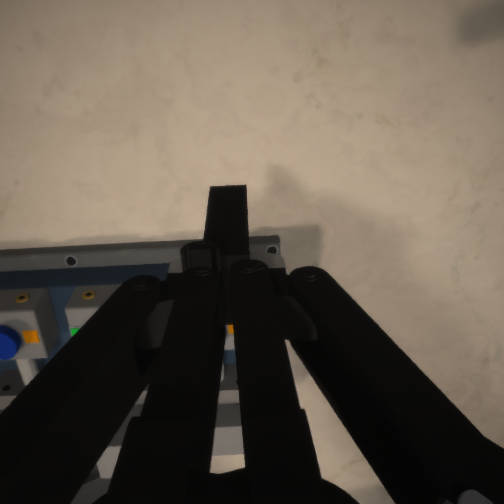

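Scene clock: 553.73 s of 9600.00 s.
left_arm: end_effector_position=(+0.5665, +0.1941, +0.1797) position_measured=233 object_status=3 end_effector_quat_wxyz=(-0.000, +0.961, +0.000, +0.276) end_effector_velocity=(-0.003, -0.002, +0.002) end_effector_angular_velocity=(-0.001, -0.000, -0.004) | right_arm: end_effector_position=(+0.3300, -0.4200, +0.2500) position_measured=233 object_status=3 end_effector_quat_wxyz=(+0.000, -0.707, +0.707, -0.000) end_effector_velocity=(+0.001, +0.000, +0.000) end_effector_angular_velocity=(+0.000, -0.000, -0.000)
Joint positions: left_arm=[-0.972  0.258  1.86   0.653  0.787  0.211] | right_arm=[ 0.402 -0.159  2.062 -0.     1.239  3.663]
Joint velocities: left_arm=[-0.005 -0.003 -0.001 -0.002  0.003  0.002] | right_arm=[-0.001  0.    -0.001  0.     0.    -0.   ]
Joint torques (N m, as the joint torque sensors report them, + toward a larger angle): left_arm=[ -2.43 -59.86 -40.41   3.45   0.22   0.06] | right_arm=[ -1.86 -24.42 -39.83   4.31  -0.09   0.16]
Hand target (left_arm): +0.567, +0.194, +0.180; -0.000, +0.961, +0.000, +0.276
Hand target (right_arm): +0.330, -0.420, +0.250; -0.000, +0.707, -0.707, -0.000
Off the commanded pose (left_arm): 0.000 m, 0 deg.
Off the commanded pose (right_arm): 0.000 m, 0 deg.
Steps of this call (steps 1 to 8: all 8 steps of this action). Readings (end_effector_position | what the end effector reports):
1: left_arm (+0.5731, +0.1940, +0.1695) | right_arm (+0.3300, -0.4200, +0.2500) | left_arm position_measured=233 object_status=3 | right_arm position_measured=233 object_status=3
2: left_arm (+0.5712, +0.1943, +0.1719) | right_arm (+0.3300, -0.4200, +0.2500) | left_arm position_measured=233 object_status=3 | right_arm position_measured=233 object_status=3
4: left_arm (+0.5675, +0.1943, +0.1783) | right_arm (+0.3300, -0.4200, +0.2500) | left_arm position_measured=233 object_status=3 | right_arm position_measured=233 object_status=3
8: the state above

Scene clock: 554.70 s of 9600.00 s.
left_arm: end_effector_position=(+0.5964, +0.1940, +0.1961) position_measured=233 object_status=3 end_effector_quat_wxyz=(-0.000, +0.961, +0.000, +0.276) end_effector_velocity=(+0.000, +0.000, -0.002) end_effector_angular_velocity=(+0.000, +0.002, +0.001) | right_arm: end_effector_position=(+0.3300, -0.4200, +0.2500) position_measured=233 object_status=3 end_effector_quat_wxyz=(+0.000, -0.707, +0.707, -0.000) end_effector_velocity=(+0.000, -0.000, -0.000) end_effector_angular_velocity=(-0.000, +0.000, -0.001)
Joint positions: left_arm=[-0.935  0.272  1.807  0.624  0.799  0.279] | right_arm=[ 0.402 -0.159  2.062 -0.     1.239  3.663]
Joint velocities: left_arm=[ 0.001  0.002  0.    -0.002 -0.001  0.   ] | right_arm=[-0.001  0.     0.    -0.    -0.    -0.   ]
Joint torques (N m, as the joint torque sensors report them, + toward a larger angle): left_arm=[ -0.22 -64.16 -40.36   3.55   0.1    0.26] | right_arm=[ -1.05 -25.33 -39.83   4.43  -0.13   0.06]
Hand target (left_arm): +0.596, +0.194, +0.196; -0.000, +0.961, +0.000, +0.276
Hand target (right_arm): +0.330, -0.420, +0.250; -0.000, +0.707, -0.707, -0.000
Off the commanded pose (left_arm): 0.000 m, 0 deg.
Off the commanded pose (right_arm): 0.000 m, 0 deg.
move: done

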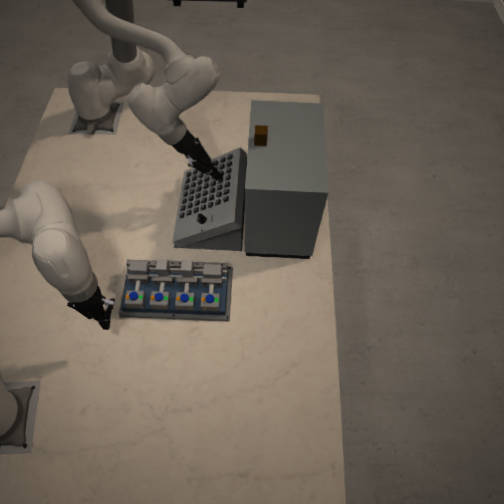

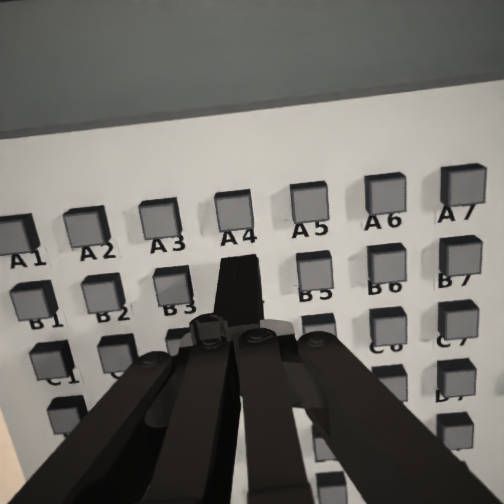

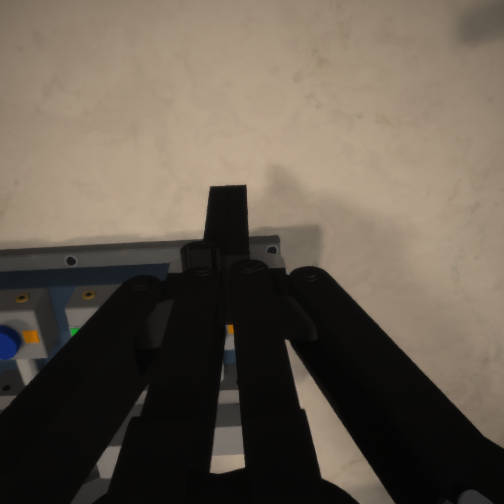

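Scene clock: 555.60 s of 9600.00 s.
left_arm: end_effector_position=(+0.6017, +0.1940, +0.1878) position_measured=233 object_status=3 end_effector_quat_wxyz=(+0.000, +0.961, +0.000, +0.276) end_effector_velocity=(-0.000, -0.001, -0.001) end_effector_angular_velocity=(+0.001, -0.000, -0.001) | right_arm: end_effector_position=(+0.3300, -0.4200, +0.2500) position_measured=233 object_status=3 end_effector_quat_wxyz=(+0.000, -0.707, +0.707, -0.000) end_effector_velocity=(+0.000, -0.000, -0.000) end_effector_angular_velocity=(-0.000, -0.000, -0.000)
Joint positions: left_arm=[-0.929  0.283  1.808  0.63   0.785  0.274] | right_arm=[ 0.402 -0.159  2.062 -0.     1.239  3.663]
Joint velocities: left_arm=[-0.001  0.002 -0.001  0.001 -0.    -0.   ] | right_arm=[-0. -0.  0. -0. -0. -0.]
Joint torques (N m, as the joint torque sensors report them, + toward a larger angle): left_arm=[  7.52 -49.66 -34.9    4.31  -1.28   0.17] | right_arm=[ -2.41 -25.2  -39.83   4.41  -0.09   0.27]
Hand target (left_arm): +0.602, +0.194, +0.188; +0.000, +0.961, -0.000, +0.276
Hand target (right_arm): +0.330, -0.420, +0.250; -0.000, +0.707, -0.707, -0.000
Off the commanded pose (left_arm): 0.000 m, 0 deg.
Off the commanded pose (right_arm): 0.000 m, 0 deg.
move: done

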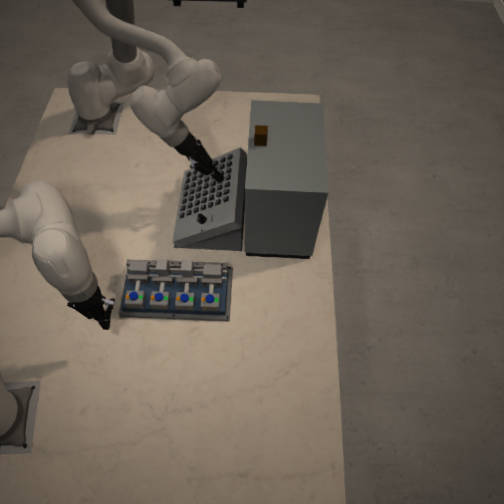

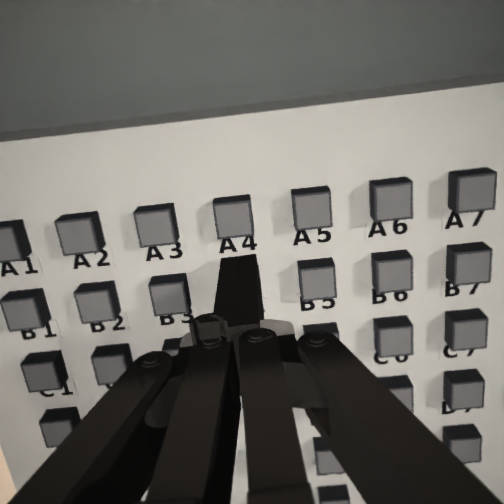

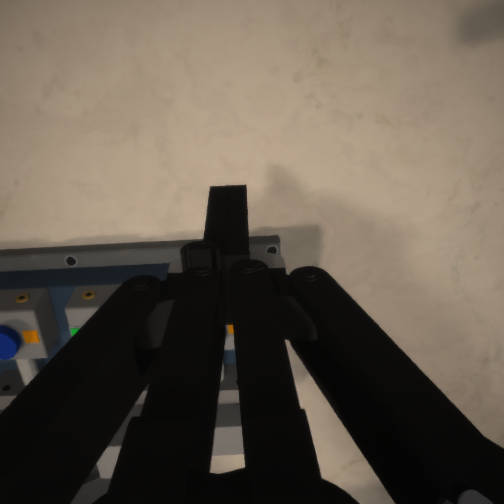

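Scene clock: 555.87 s of 9600.00 s.
left_arm: end_effector_position=(+0.5950, +0.1941, +0.1977) position_measured=233 object_status=3 end_effector_quat_wxyz=(-0.000, +0.961, +0.000, +0.276) end_effector_velocity=(-0.002, -0.002, +0.003) end_effector_angular_velocity=(-0.001, -0.000, -0.002) | right_arm: end_effector_position=(+0.3300, -0.4200, +0.2500) position_measured=233 object_status=3 end_effector_quat_wxyz=(+0.000, -0.707, +0.707, -0.000) end_effector_velocity=(-0.000, -0.000, -0.000) end_effector_angular_velocity=(-0.000, +0.000, +0.001)
Joint positions: left_arm=[-0.937  0.269  1.807  0.622  0.802  0.28 ] | right_arm=[ 0.402 -0.159  2.062  0.     1.239  3.663]
Joint velocities: left_arm=[-0.003 -0.002 -0.002 -0.003  0.004  0.002] | right_arm=[ 0.     0.     0.    -0.    -0.    -0.001]
Joint torques (N m, as the joint torque sensors report them, + toward a larger angle): left_arm=[  1.25 -62.79 -39.75   3.86   0.19  -0.12] | right_arm=[ -0.85 -24.56 -39.13   4.5   -0.31   0.05]
Hand target (left_arm): +0.595, +0.194, +0.198; -0.000, +0.961, +0.000, +0.276
Hand target (right_arm): +0.330, -0.420, +0.250; -0.000, +0.707, -0.707, -0.000
Off the commanded pose (left_arm): 0.000 m, 0 deg.
Off the commanded pose (right_arm): 0.000 m, 0 deg.
Steps of this call (steps 1 to 8: all 8 steps of this action). Readings (end_effector_position | what the end effector reports):
1: left_arm (+0.6016, +0.1940, +0.1880) | right_arm (+0.3300, -0.4200, +0.2500) | left_arm position_measured=233 object_status=3 | right_arm position_measured=233 object_status=3
2: left_arm (+0.5996, +0.1943, +0.1904) | right_arm (+0.3300, -0.4200, +0.2500) | left_arm position_measured=233 object_status=3 | right_arm position_measured=233 object_status=3
4: left_arm (+0.5960, +0.1943, +0.1963) | right_arm (+0.3300, -0.4200, +0.2500) | left_arm position_measured=233 object_status=3 | right_arm position_measured=233 object_status=3
8: the state above

Scene clock: 556.93 s of 9600.00 s.
left_arm: end_effector_position=(+0.5389, +0.1600, +0.1598) position_measured=233 object_status=3 end_effector_quat_wxyz=(+0.000, +0.961, -0.000, +0.276) end_effector_velocity=(-0.000, +0.002, -0.002) end_effector_angular_velocity=(+0.001, +0.002, +0.002) | right_arm: end_effector_position=(+0.3300, -0.4200, +0.2500) position_measured=233 object_status=3 end_effector_quat_wxyz=(+0.000, -0.707, +0.707, -0.000) end_effector_velocity=(-0.000, +0.001, +0.000) end_effector_angular_velocity=(+0.000, -0.000, +0.001)
Joint positions: left_arm=[-1.038  0.29   1.857  0.679  0.797  0.123] | right_arm=[ 0.402 -0.159  2.062  0.     1.239  3.663]
Joint velocities: left_arm=[ 0.001  0.     0.002 -0.001 -0.001 -0.001] | right_arm=[ 0.001  0.    -0.001 -0.     0.     0.   ]
Joint torques (N m, as the joint torque sensors report them, + toward a larger angle): left_arm=[  1.64 -63.77 -39.13   3.22   0.35   0.34] | right_arm=[ -0.76 -25.   -39.39   4.44  -0.19   0.23]
Hand target (left_arm): +0.539, +0.160, +0.160; +0.000, +0.961, -0.000, +0.276
Hand target (right_arm): +0.330, -0.420, +0.250; -0.000, +0.707, -0.707, -0.000
Off the commanded pose (left_arm): 0.000 m, 0 deg.
Off the commanded pose (right_arm): 0.000 m, 0 deg.
move: done

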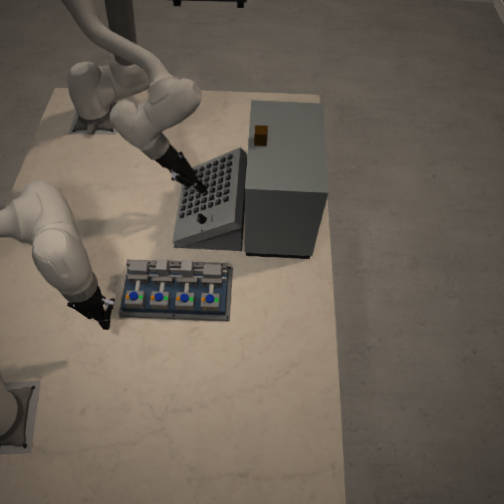

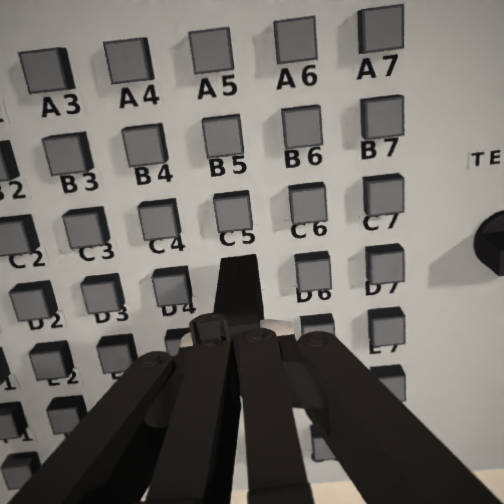

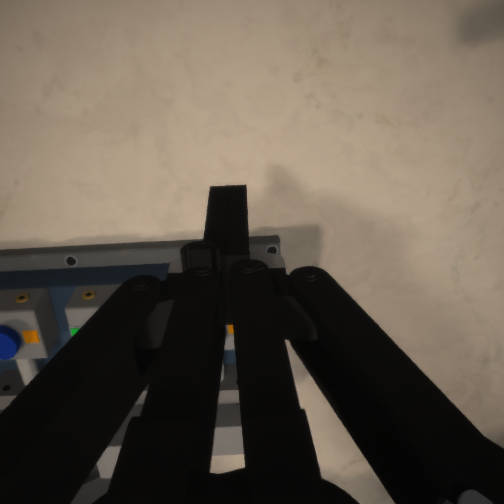

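Scene clock: 557.87 s of 9600.00 s.
left_arm: end_effector_position=(+0.5446, +0.1600, +0.1509) position_measured=233 object_status=3 end_effector_quat_wxyz=(+0.000, +0.961, +0.000, +0.276) end_effector_velocity=(+0.001, +0.002, -0.002) end_effector_angular_velocity=(+0.004, +0.001, +0.002) | right_arm: end_effector_position=(+0.3300, -0.4200, +0.2500) position_measured=233 object_status=3 end_effector_quat_wxyz=(+0.000, -0.707, +0.707, -0.000) end_effector_velocity=(+0.000, -0.000, +0.000) end_effector_angular_velocity=(+0.000, -0.000, -0.000)
Joint positions: left_arm=[-1.03   0.303  1.859  0.688  0.783  0.117] | right_arm=[ 0.402 -0.159  2.062  0.     1.239  3.663]
Joint velocities: left_arm=[0.002 0.002 0.001 0.001 0.001 0.   ] | right_arm=[-0.001  0.    -0.001  0.     0.    -0.   ]
Joint torques (N m, as the joint torque sensors report them, + toward a larger angle): left_arm=[  6.86 -53.02 -35.05   3.83  -0.86   0.3 ] | right_arm=[ -1.38 -24.55 -39.48   4.52  -0.15   0.07]
Hand target (left_arm): +0.545, +0.160, +0.151; +0.000, +0.961, -0.000, +0.276
Hand target (right_arm): +0.330, -0.420, +0.250; -0.000, +0.707, -0.707, -0.000
Off the commanded pose (left_arm): 0.000 m, 0 deg.
Off the commanded pose (right_arm): 0.000 m, 0 deg.
move: done

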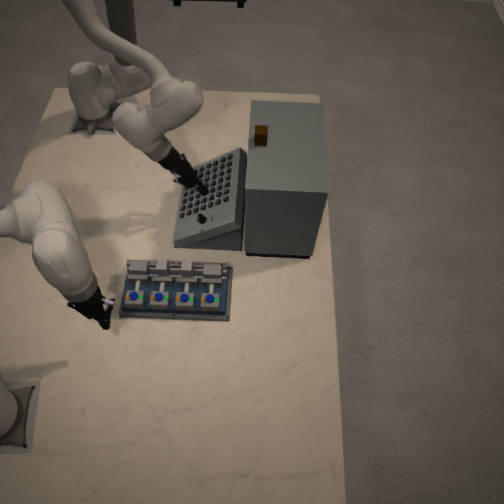

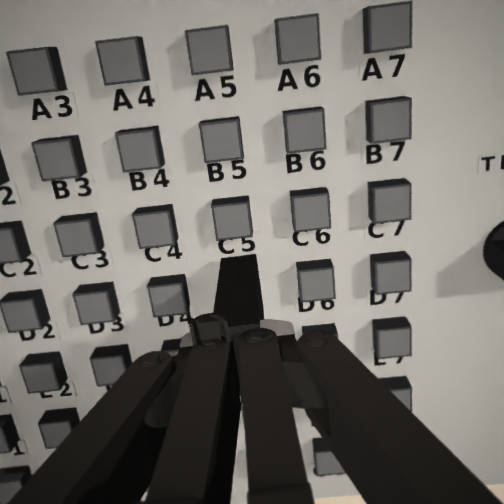

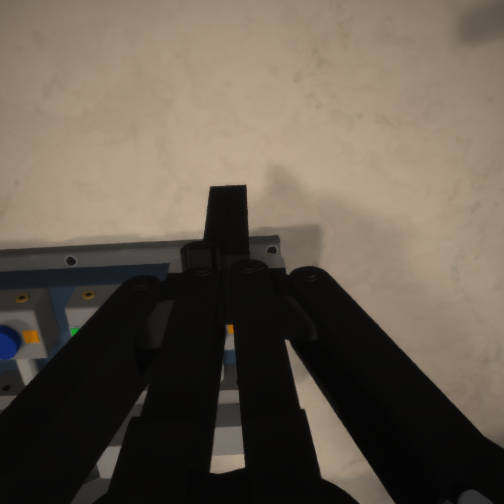

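Scene clock: 558.13 s of 9600.00 s.
left_arm: end_effector_position=(+0.5380, +0.1601, +0.1612) position_measured=233 object_status=3 end_effector_quat_wxyz=(-0.000, +0.961, +0.000, +0.276) end_effector_velocity=(-0.001, -0.001, +0.003) end_effector_angular_velocity=(-0.002, -0.001, -0.001) | right_arm: end_effector_position=(+0.3300, -0.4200, +0.2500) position_measured=233 object_status=3 end_effector_quat_wxyz=(+0.000, -0.707, +0.707, -0.000) end_effector_velocity=(-0.000, +0.000, +0.000) end_effector_angular_velocity=(+0.000, +0.000, +0.001)
Joint positions: left_arm=[-1.039  0.288  1.857  0.678  0.8    0.124] | right_arm=[ 0.402 -0.159  2.062 -0.     1.239  3.663]
Joint velocities: left_arm=[-0.001 -0.003 -0.003 -0.003  0.003  0.003] | right_arm=[ 0.001  0.    -0.     0.     0.    -0.   ]
Joint torques (N m, as the joint torque sensors report them, + toward a larger angle): left_arm=[  0.16 -63.   -39.17   3.4    0.46   0.46] | right_arm=[ -2.02 -25.07 -39.84   4.42  -0.19   0.19]
Hand target (left_arm): +0.538, +0.160, +0.162; -0.000, +0.961, +0.000, +0.276
Hand target (right_arm): +0.330, -0.420, +0.250; -0.000, +0.707, -0.707, -0.000
Off the commanded pose (left_arm): 0.000 m, 0 deg.
Off the commanded pose (right_arm): 0.000 m, 0 deg.
Steps of this call (steps 1 to 8: all 8 steps of this action). Readings (end_effector_position | what the end effector reports):
1: left_arm (+0.5445, +0.1600, +0.1512) | right_arm (+0.3300, -0.4200, +0.2500) | left_arm position_measured=233 object_status=3 | right_arm position_measured=233 object_status=3
2: left_arm (+0.5426, +0.1603, +0.1536) | right_arm (+0.3300, -0.4200, +0.2500) | left_arm position_measured=233 object_status=3 | right_arm position_measured=233 object_status=3
4: left_arm (+0.5390, +0.1603, +0.1598) | right_arm (+0.3300, -0.4200, +0.2500) | left_arm position_measured=233 object_status=3 | right_arm position_measured=233 object_status=3
8: the state above

Scene clock: 559.23 s of 9600.00 s.
left_arm: end_effector_position=(+0.5677, +0.2280, +0.1781) position_measured=233 object_status=3 end_effector_quat_wxyz=(-0.000, +0.961, -0.000, +0.276) end_effector_velocity=(+0.001, +0.001, +0.001) end_effector_angular_velocity=(-0.002, -0.001, +0.001) | right_arm: end_effector_position=(+0.3300, -0.4200, +0.2500) position_measured=233 object_status=3 end_effector_quat_wxyz=(+0.000, -0.707, +0.707, -0.000) end_effector_velocity=(+0.000, -0.001, -0.000) end_effector_angular_velocity=(-0.000, +0.000, -0.001)
Joint positions: left_arm=[-0.938  0.223  1.909  0.656  0.758  0.231] | right_arm=[ 0.402 -0.159  2.062  0.     1.239  3.663]
Joint velocities: left_arm=[ 0.002 -0.001  0.    -0.    -0.001  0.001] | right_arm=[-0.001  0.     0.    -0.     0.     0.   ]
Joint torques (N m, as the joint torque sensors report them, + toward a larger angle): left_arm=[  0.55 -57.85 -39.14   3.36   0.27   0.2 ] | right_arm=[ -1.75 -23.39 -39.64   4.53  -0.11   0.05]
Hand target (left_arm): +0.568, +0.228, +0.178; -0.000, +0.961, -0.000, +0.276
Hand target (right_arm): +0.330, -0.420, +0.250; -0.000, +0.707, -0.707, -0.000
Off the commanded pose (left_arm): 0.000 m, 0 deg.
Off the commanded pose (right_arm): 0.000 m, 0 deg.
move: done

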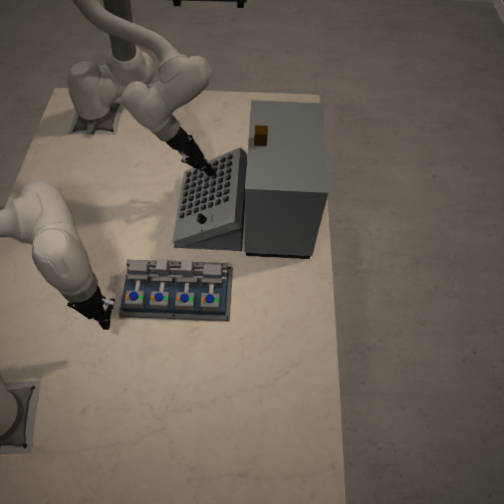

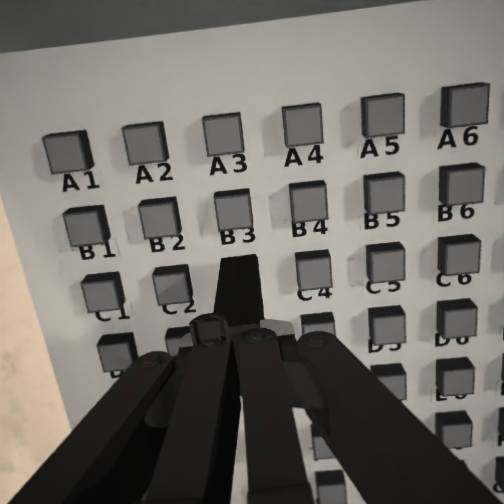

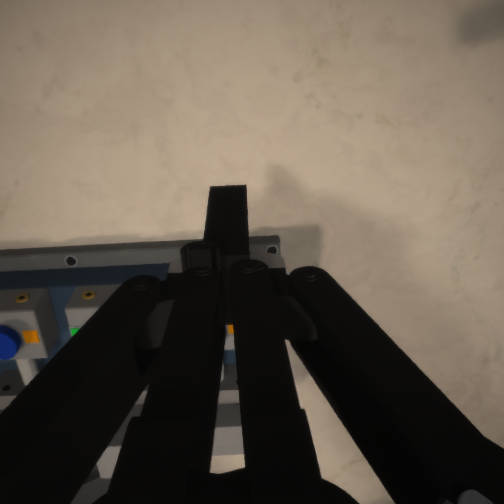

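Scene clock: 560.17 s of 9600.00 s.
left_arm: end_effector_position=(+0.5732, +0.2280, +0.1692) position_measured=233 object_status=3 end_effector_quat_wxyz=(+0.000, +0.961, -0.000, +0.276) end_effector_velocity=(-0.000, +0.001, -0.003) end_effector_angular_velocity=(+0.004, +0.002, -0.000) | right_arm: end_effector_position=(+0.3300, -0.4200, +0.2500) position_measured=233 object_status=3 end_effector_quat_wxyz=(+0.000, -0.707, +0.707, +0.000) end_effector_velocity=(-0.000, +0.000, -0.000) end_effector_angular_velocity=(-0.000, +0.001, -0.000)
Joint positions: left_arm=[-0.931  0.236  1.911  0.665  0.743  0.225] | right_arm=[ 0.402 -0.159  2.062  0.     1.239  3.663]
Joint velocities: left_arm=[ 0.     0.003  0.002  0.001 -0.    -0.   ] | right_arm=[0.    0.001 0.    0.    0.    0.   ]
Joint torques (N m, as the joint torque sensors report them, + toward a larger angle): left_arm=[  2.13 -53.65 -36.12   3.25   0.05   0.2 ] | right_arm=[ -2.44 -24.39 -39.46   4.45  -0.12   0.11]
Hand target (left_arm): +0.573, +0.228, +0.169; +0.000, +0.961, -0.000, +0.276
Hand target (right_arm): +0.330, -0.420, +0.250; -0.000, +0.707, -0.707, -0.000
Off the commanded pose (left_arm): 0.000 m, 0 deg.
Off the commanded pose (right_arm): 0.000 m, 0 deg.
move: done

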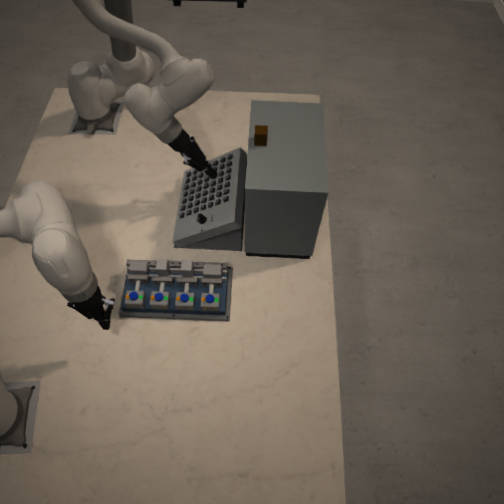

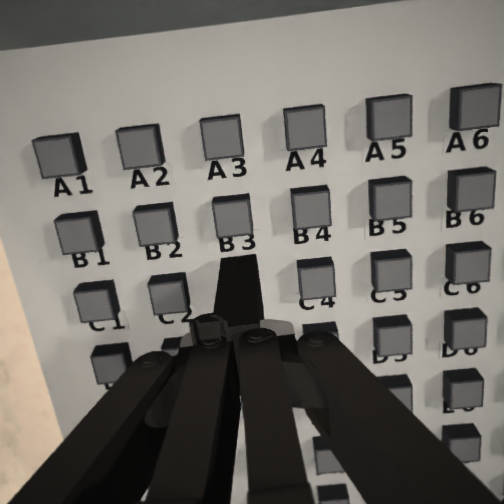

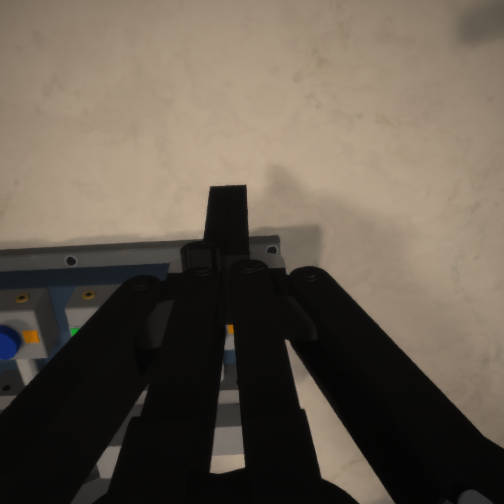

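Scene clock: 560.93 s of 9600.00 s.
left_arm: end_effector_position=(+0.5500, +0.2280, +0.2060) position_measured=233 object_status=3 end_effector_quat_wxyz=(-0.000, +0.961, +0.000, +0.276) end_effector_velocity=(-0.000, -0.001, +0.000) end_effector_angular_velocity=(+0.001, +0.000, -0.000) | right_arm: end_effector_position=(+0.3300, -0.4200, +0.2500) position_measured=233 object_status=3 end_effector_quat_wxyz=(+0.000, -0.707, +0.707, -0.000) end_effector_velocity=(+0.000, -0.001, -0.000) end_effector_angular_velocity=(-0.000, +0.000, -0.002)
Joint positions: left_arm=[-0.961  0.181  1.903  0.632  0.808  0.249] | right_arm=[ 0.402 -0.159  2.062  0.     1.239  3.663]
Joint velocities: left_arm=[-0.001  0.001 -0.001 -0.     0.001 -0.   ] | right_arm=[-0.001 -0.     0.001 -0.     0.     0.   ]
Joint torques (N m, as the joint torque sensors report them, + toward a larger angle): left_arm=[  0.9  -54.68 -39.91   3.67   0.15   0.25] | right_arm=[ -1.22 -25.26 -39.05   4.61  -0.13   0.12]
Hand target (left_arm): +0.550, +0.228, +0.206; -0.000, +0.961, +0.000, +0.276
Hand target (right_arm): +0.330, -0.420, +0.250; -0.000, +0.707, -0.707, -0.000
Off the commanded pose (left_arm): 0.000 m, 0 deg.
Off the commanded pose (right_arm): 0.000 m, 0 deg.
move: done

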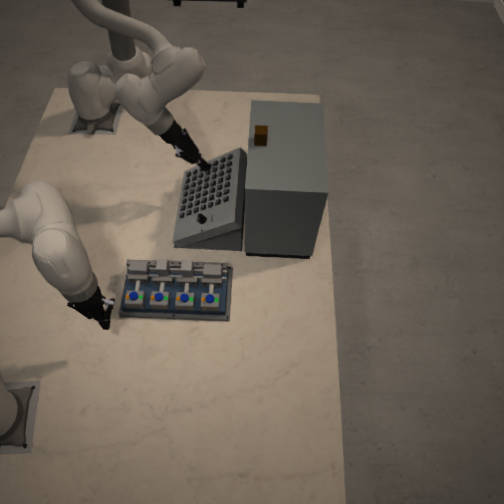

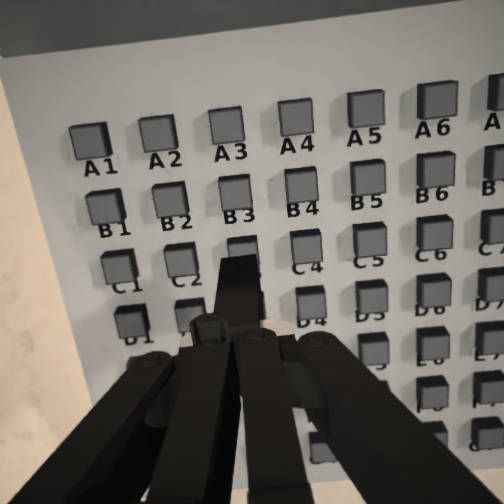

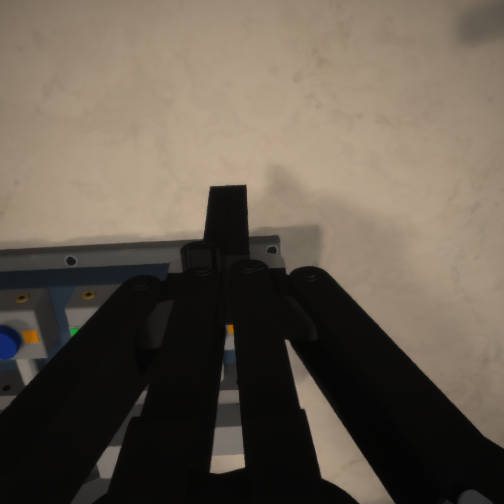

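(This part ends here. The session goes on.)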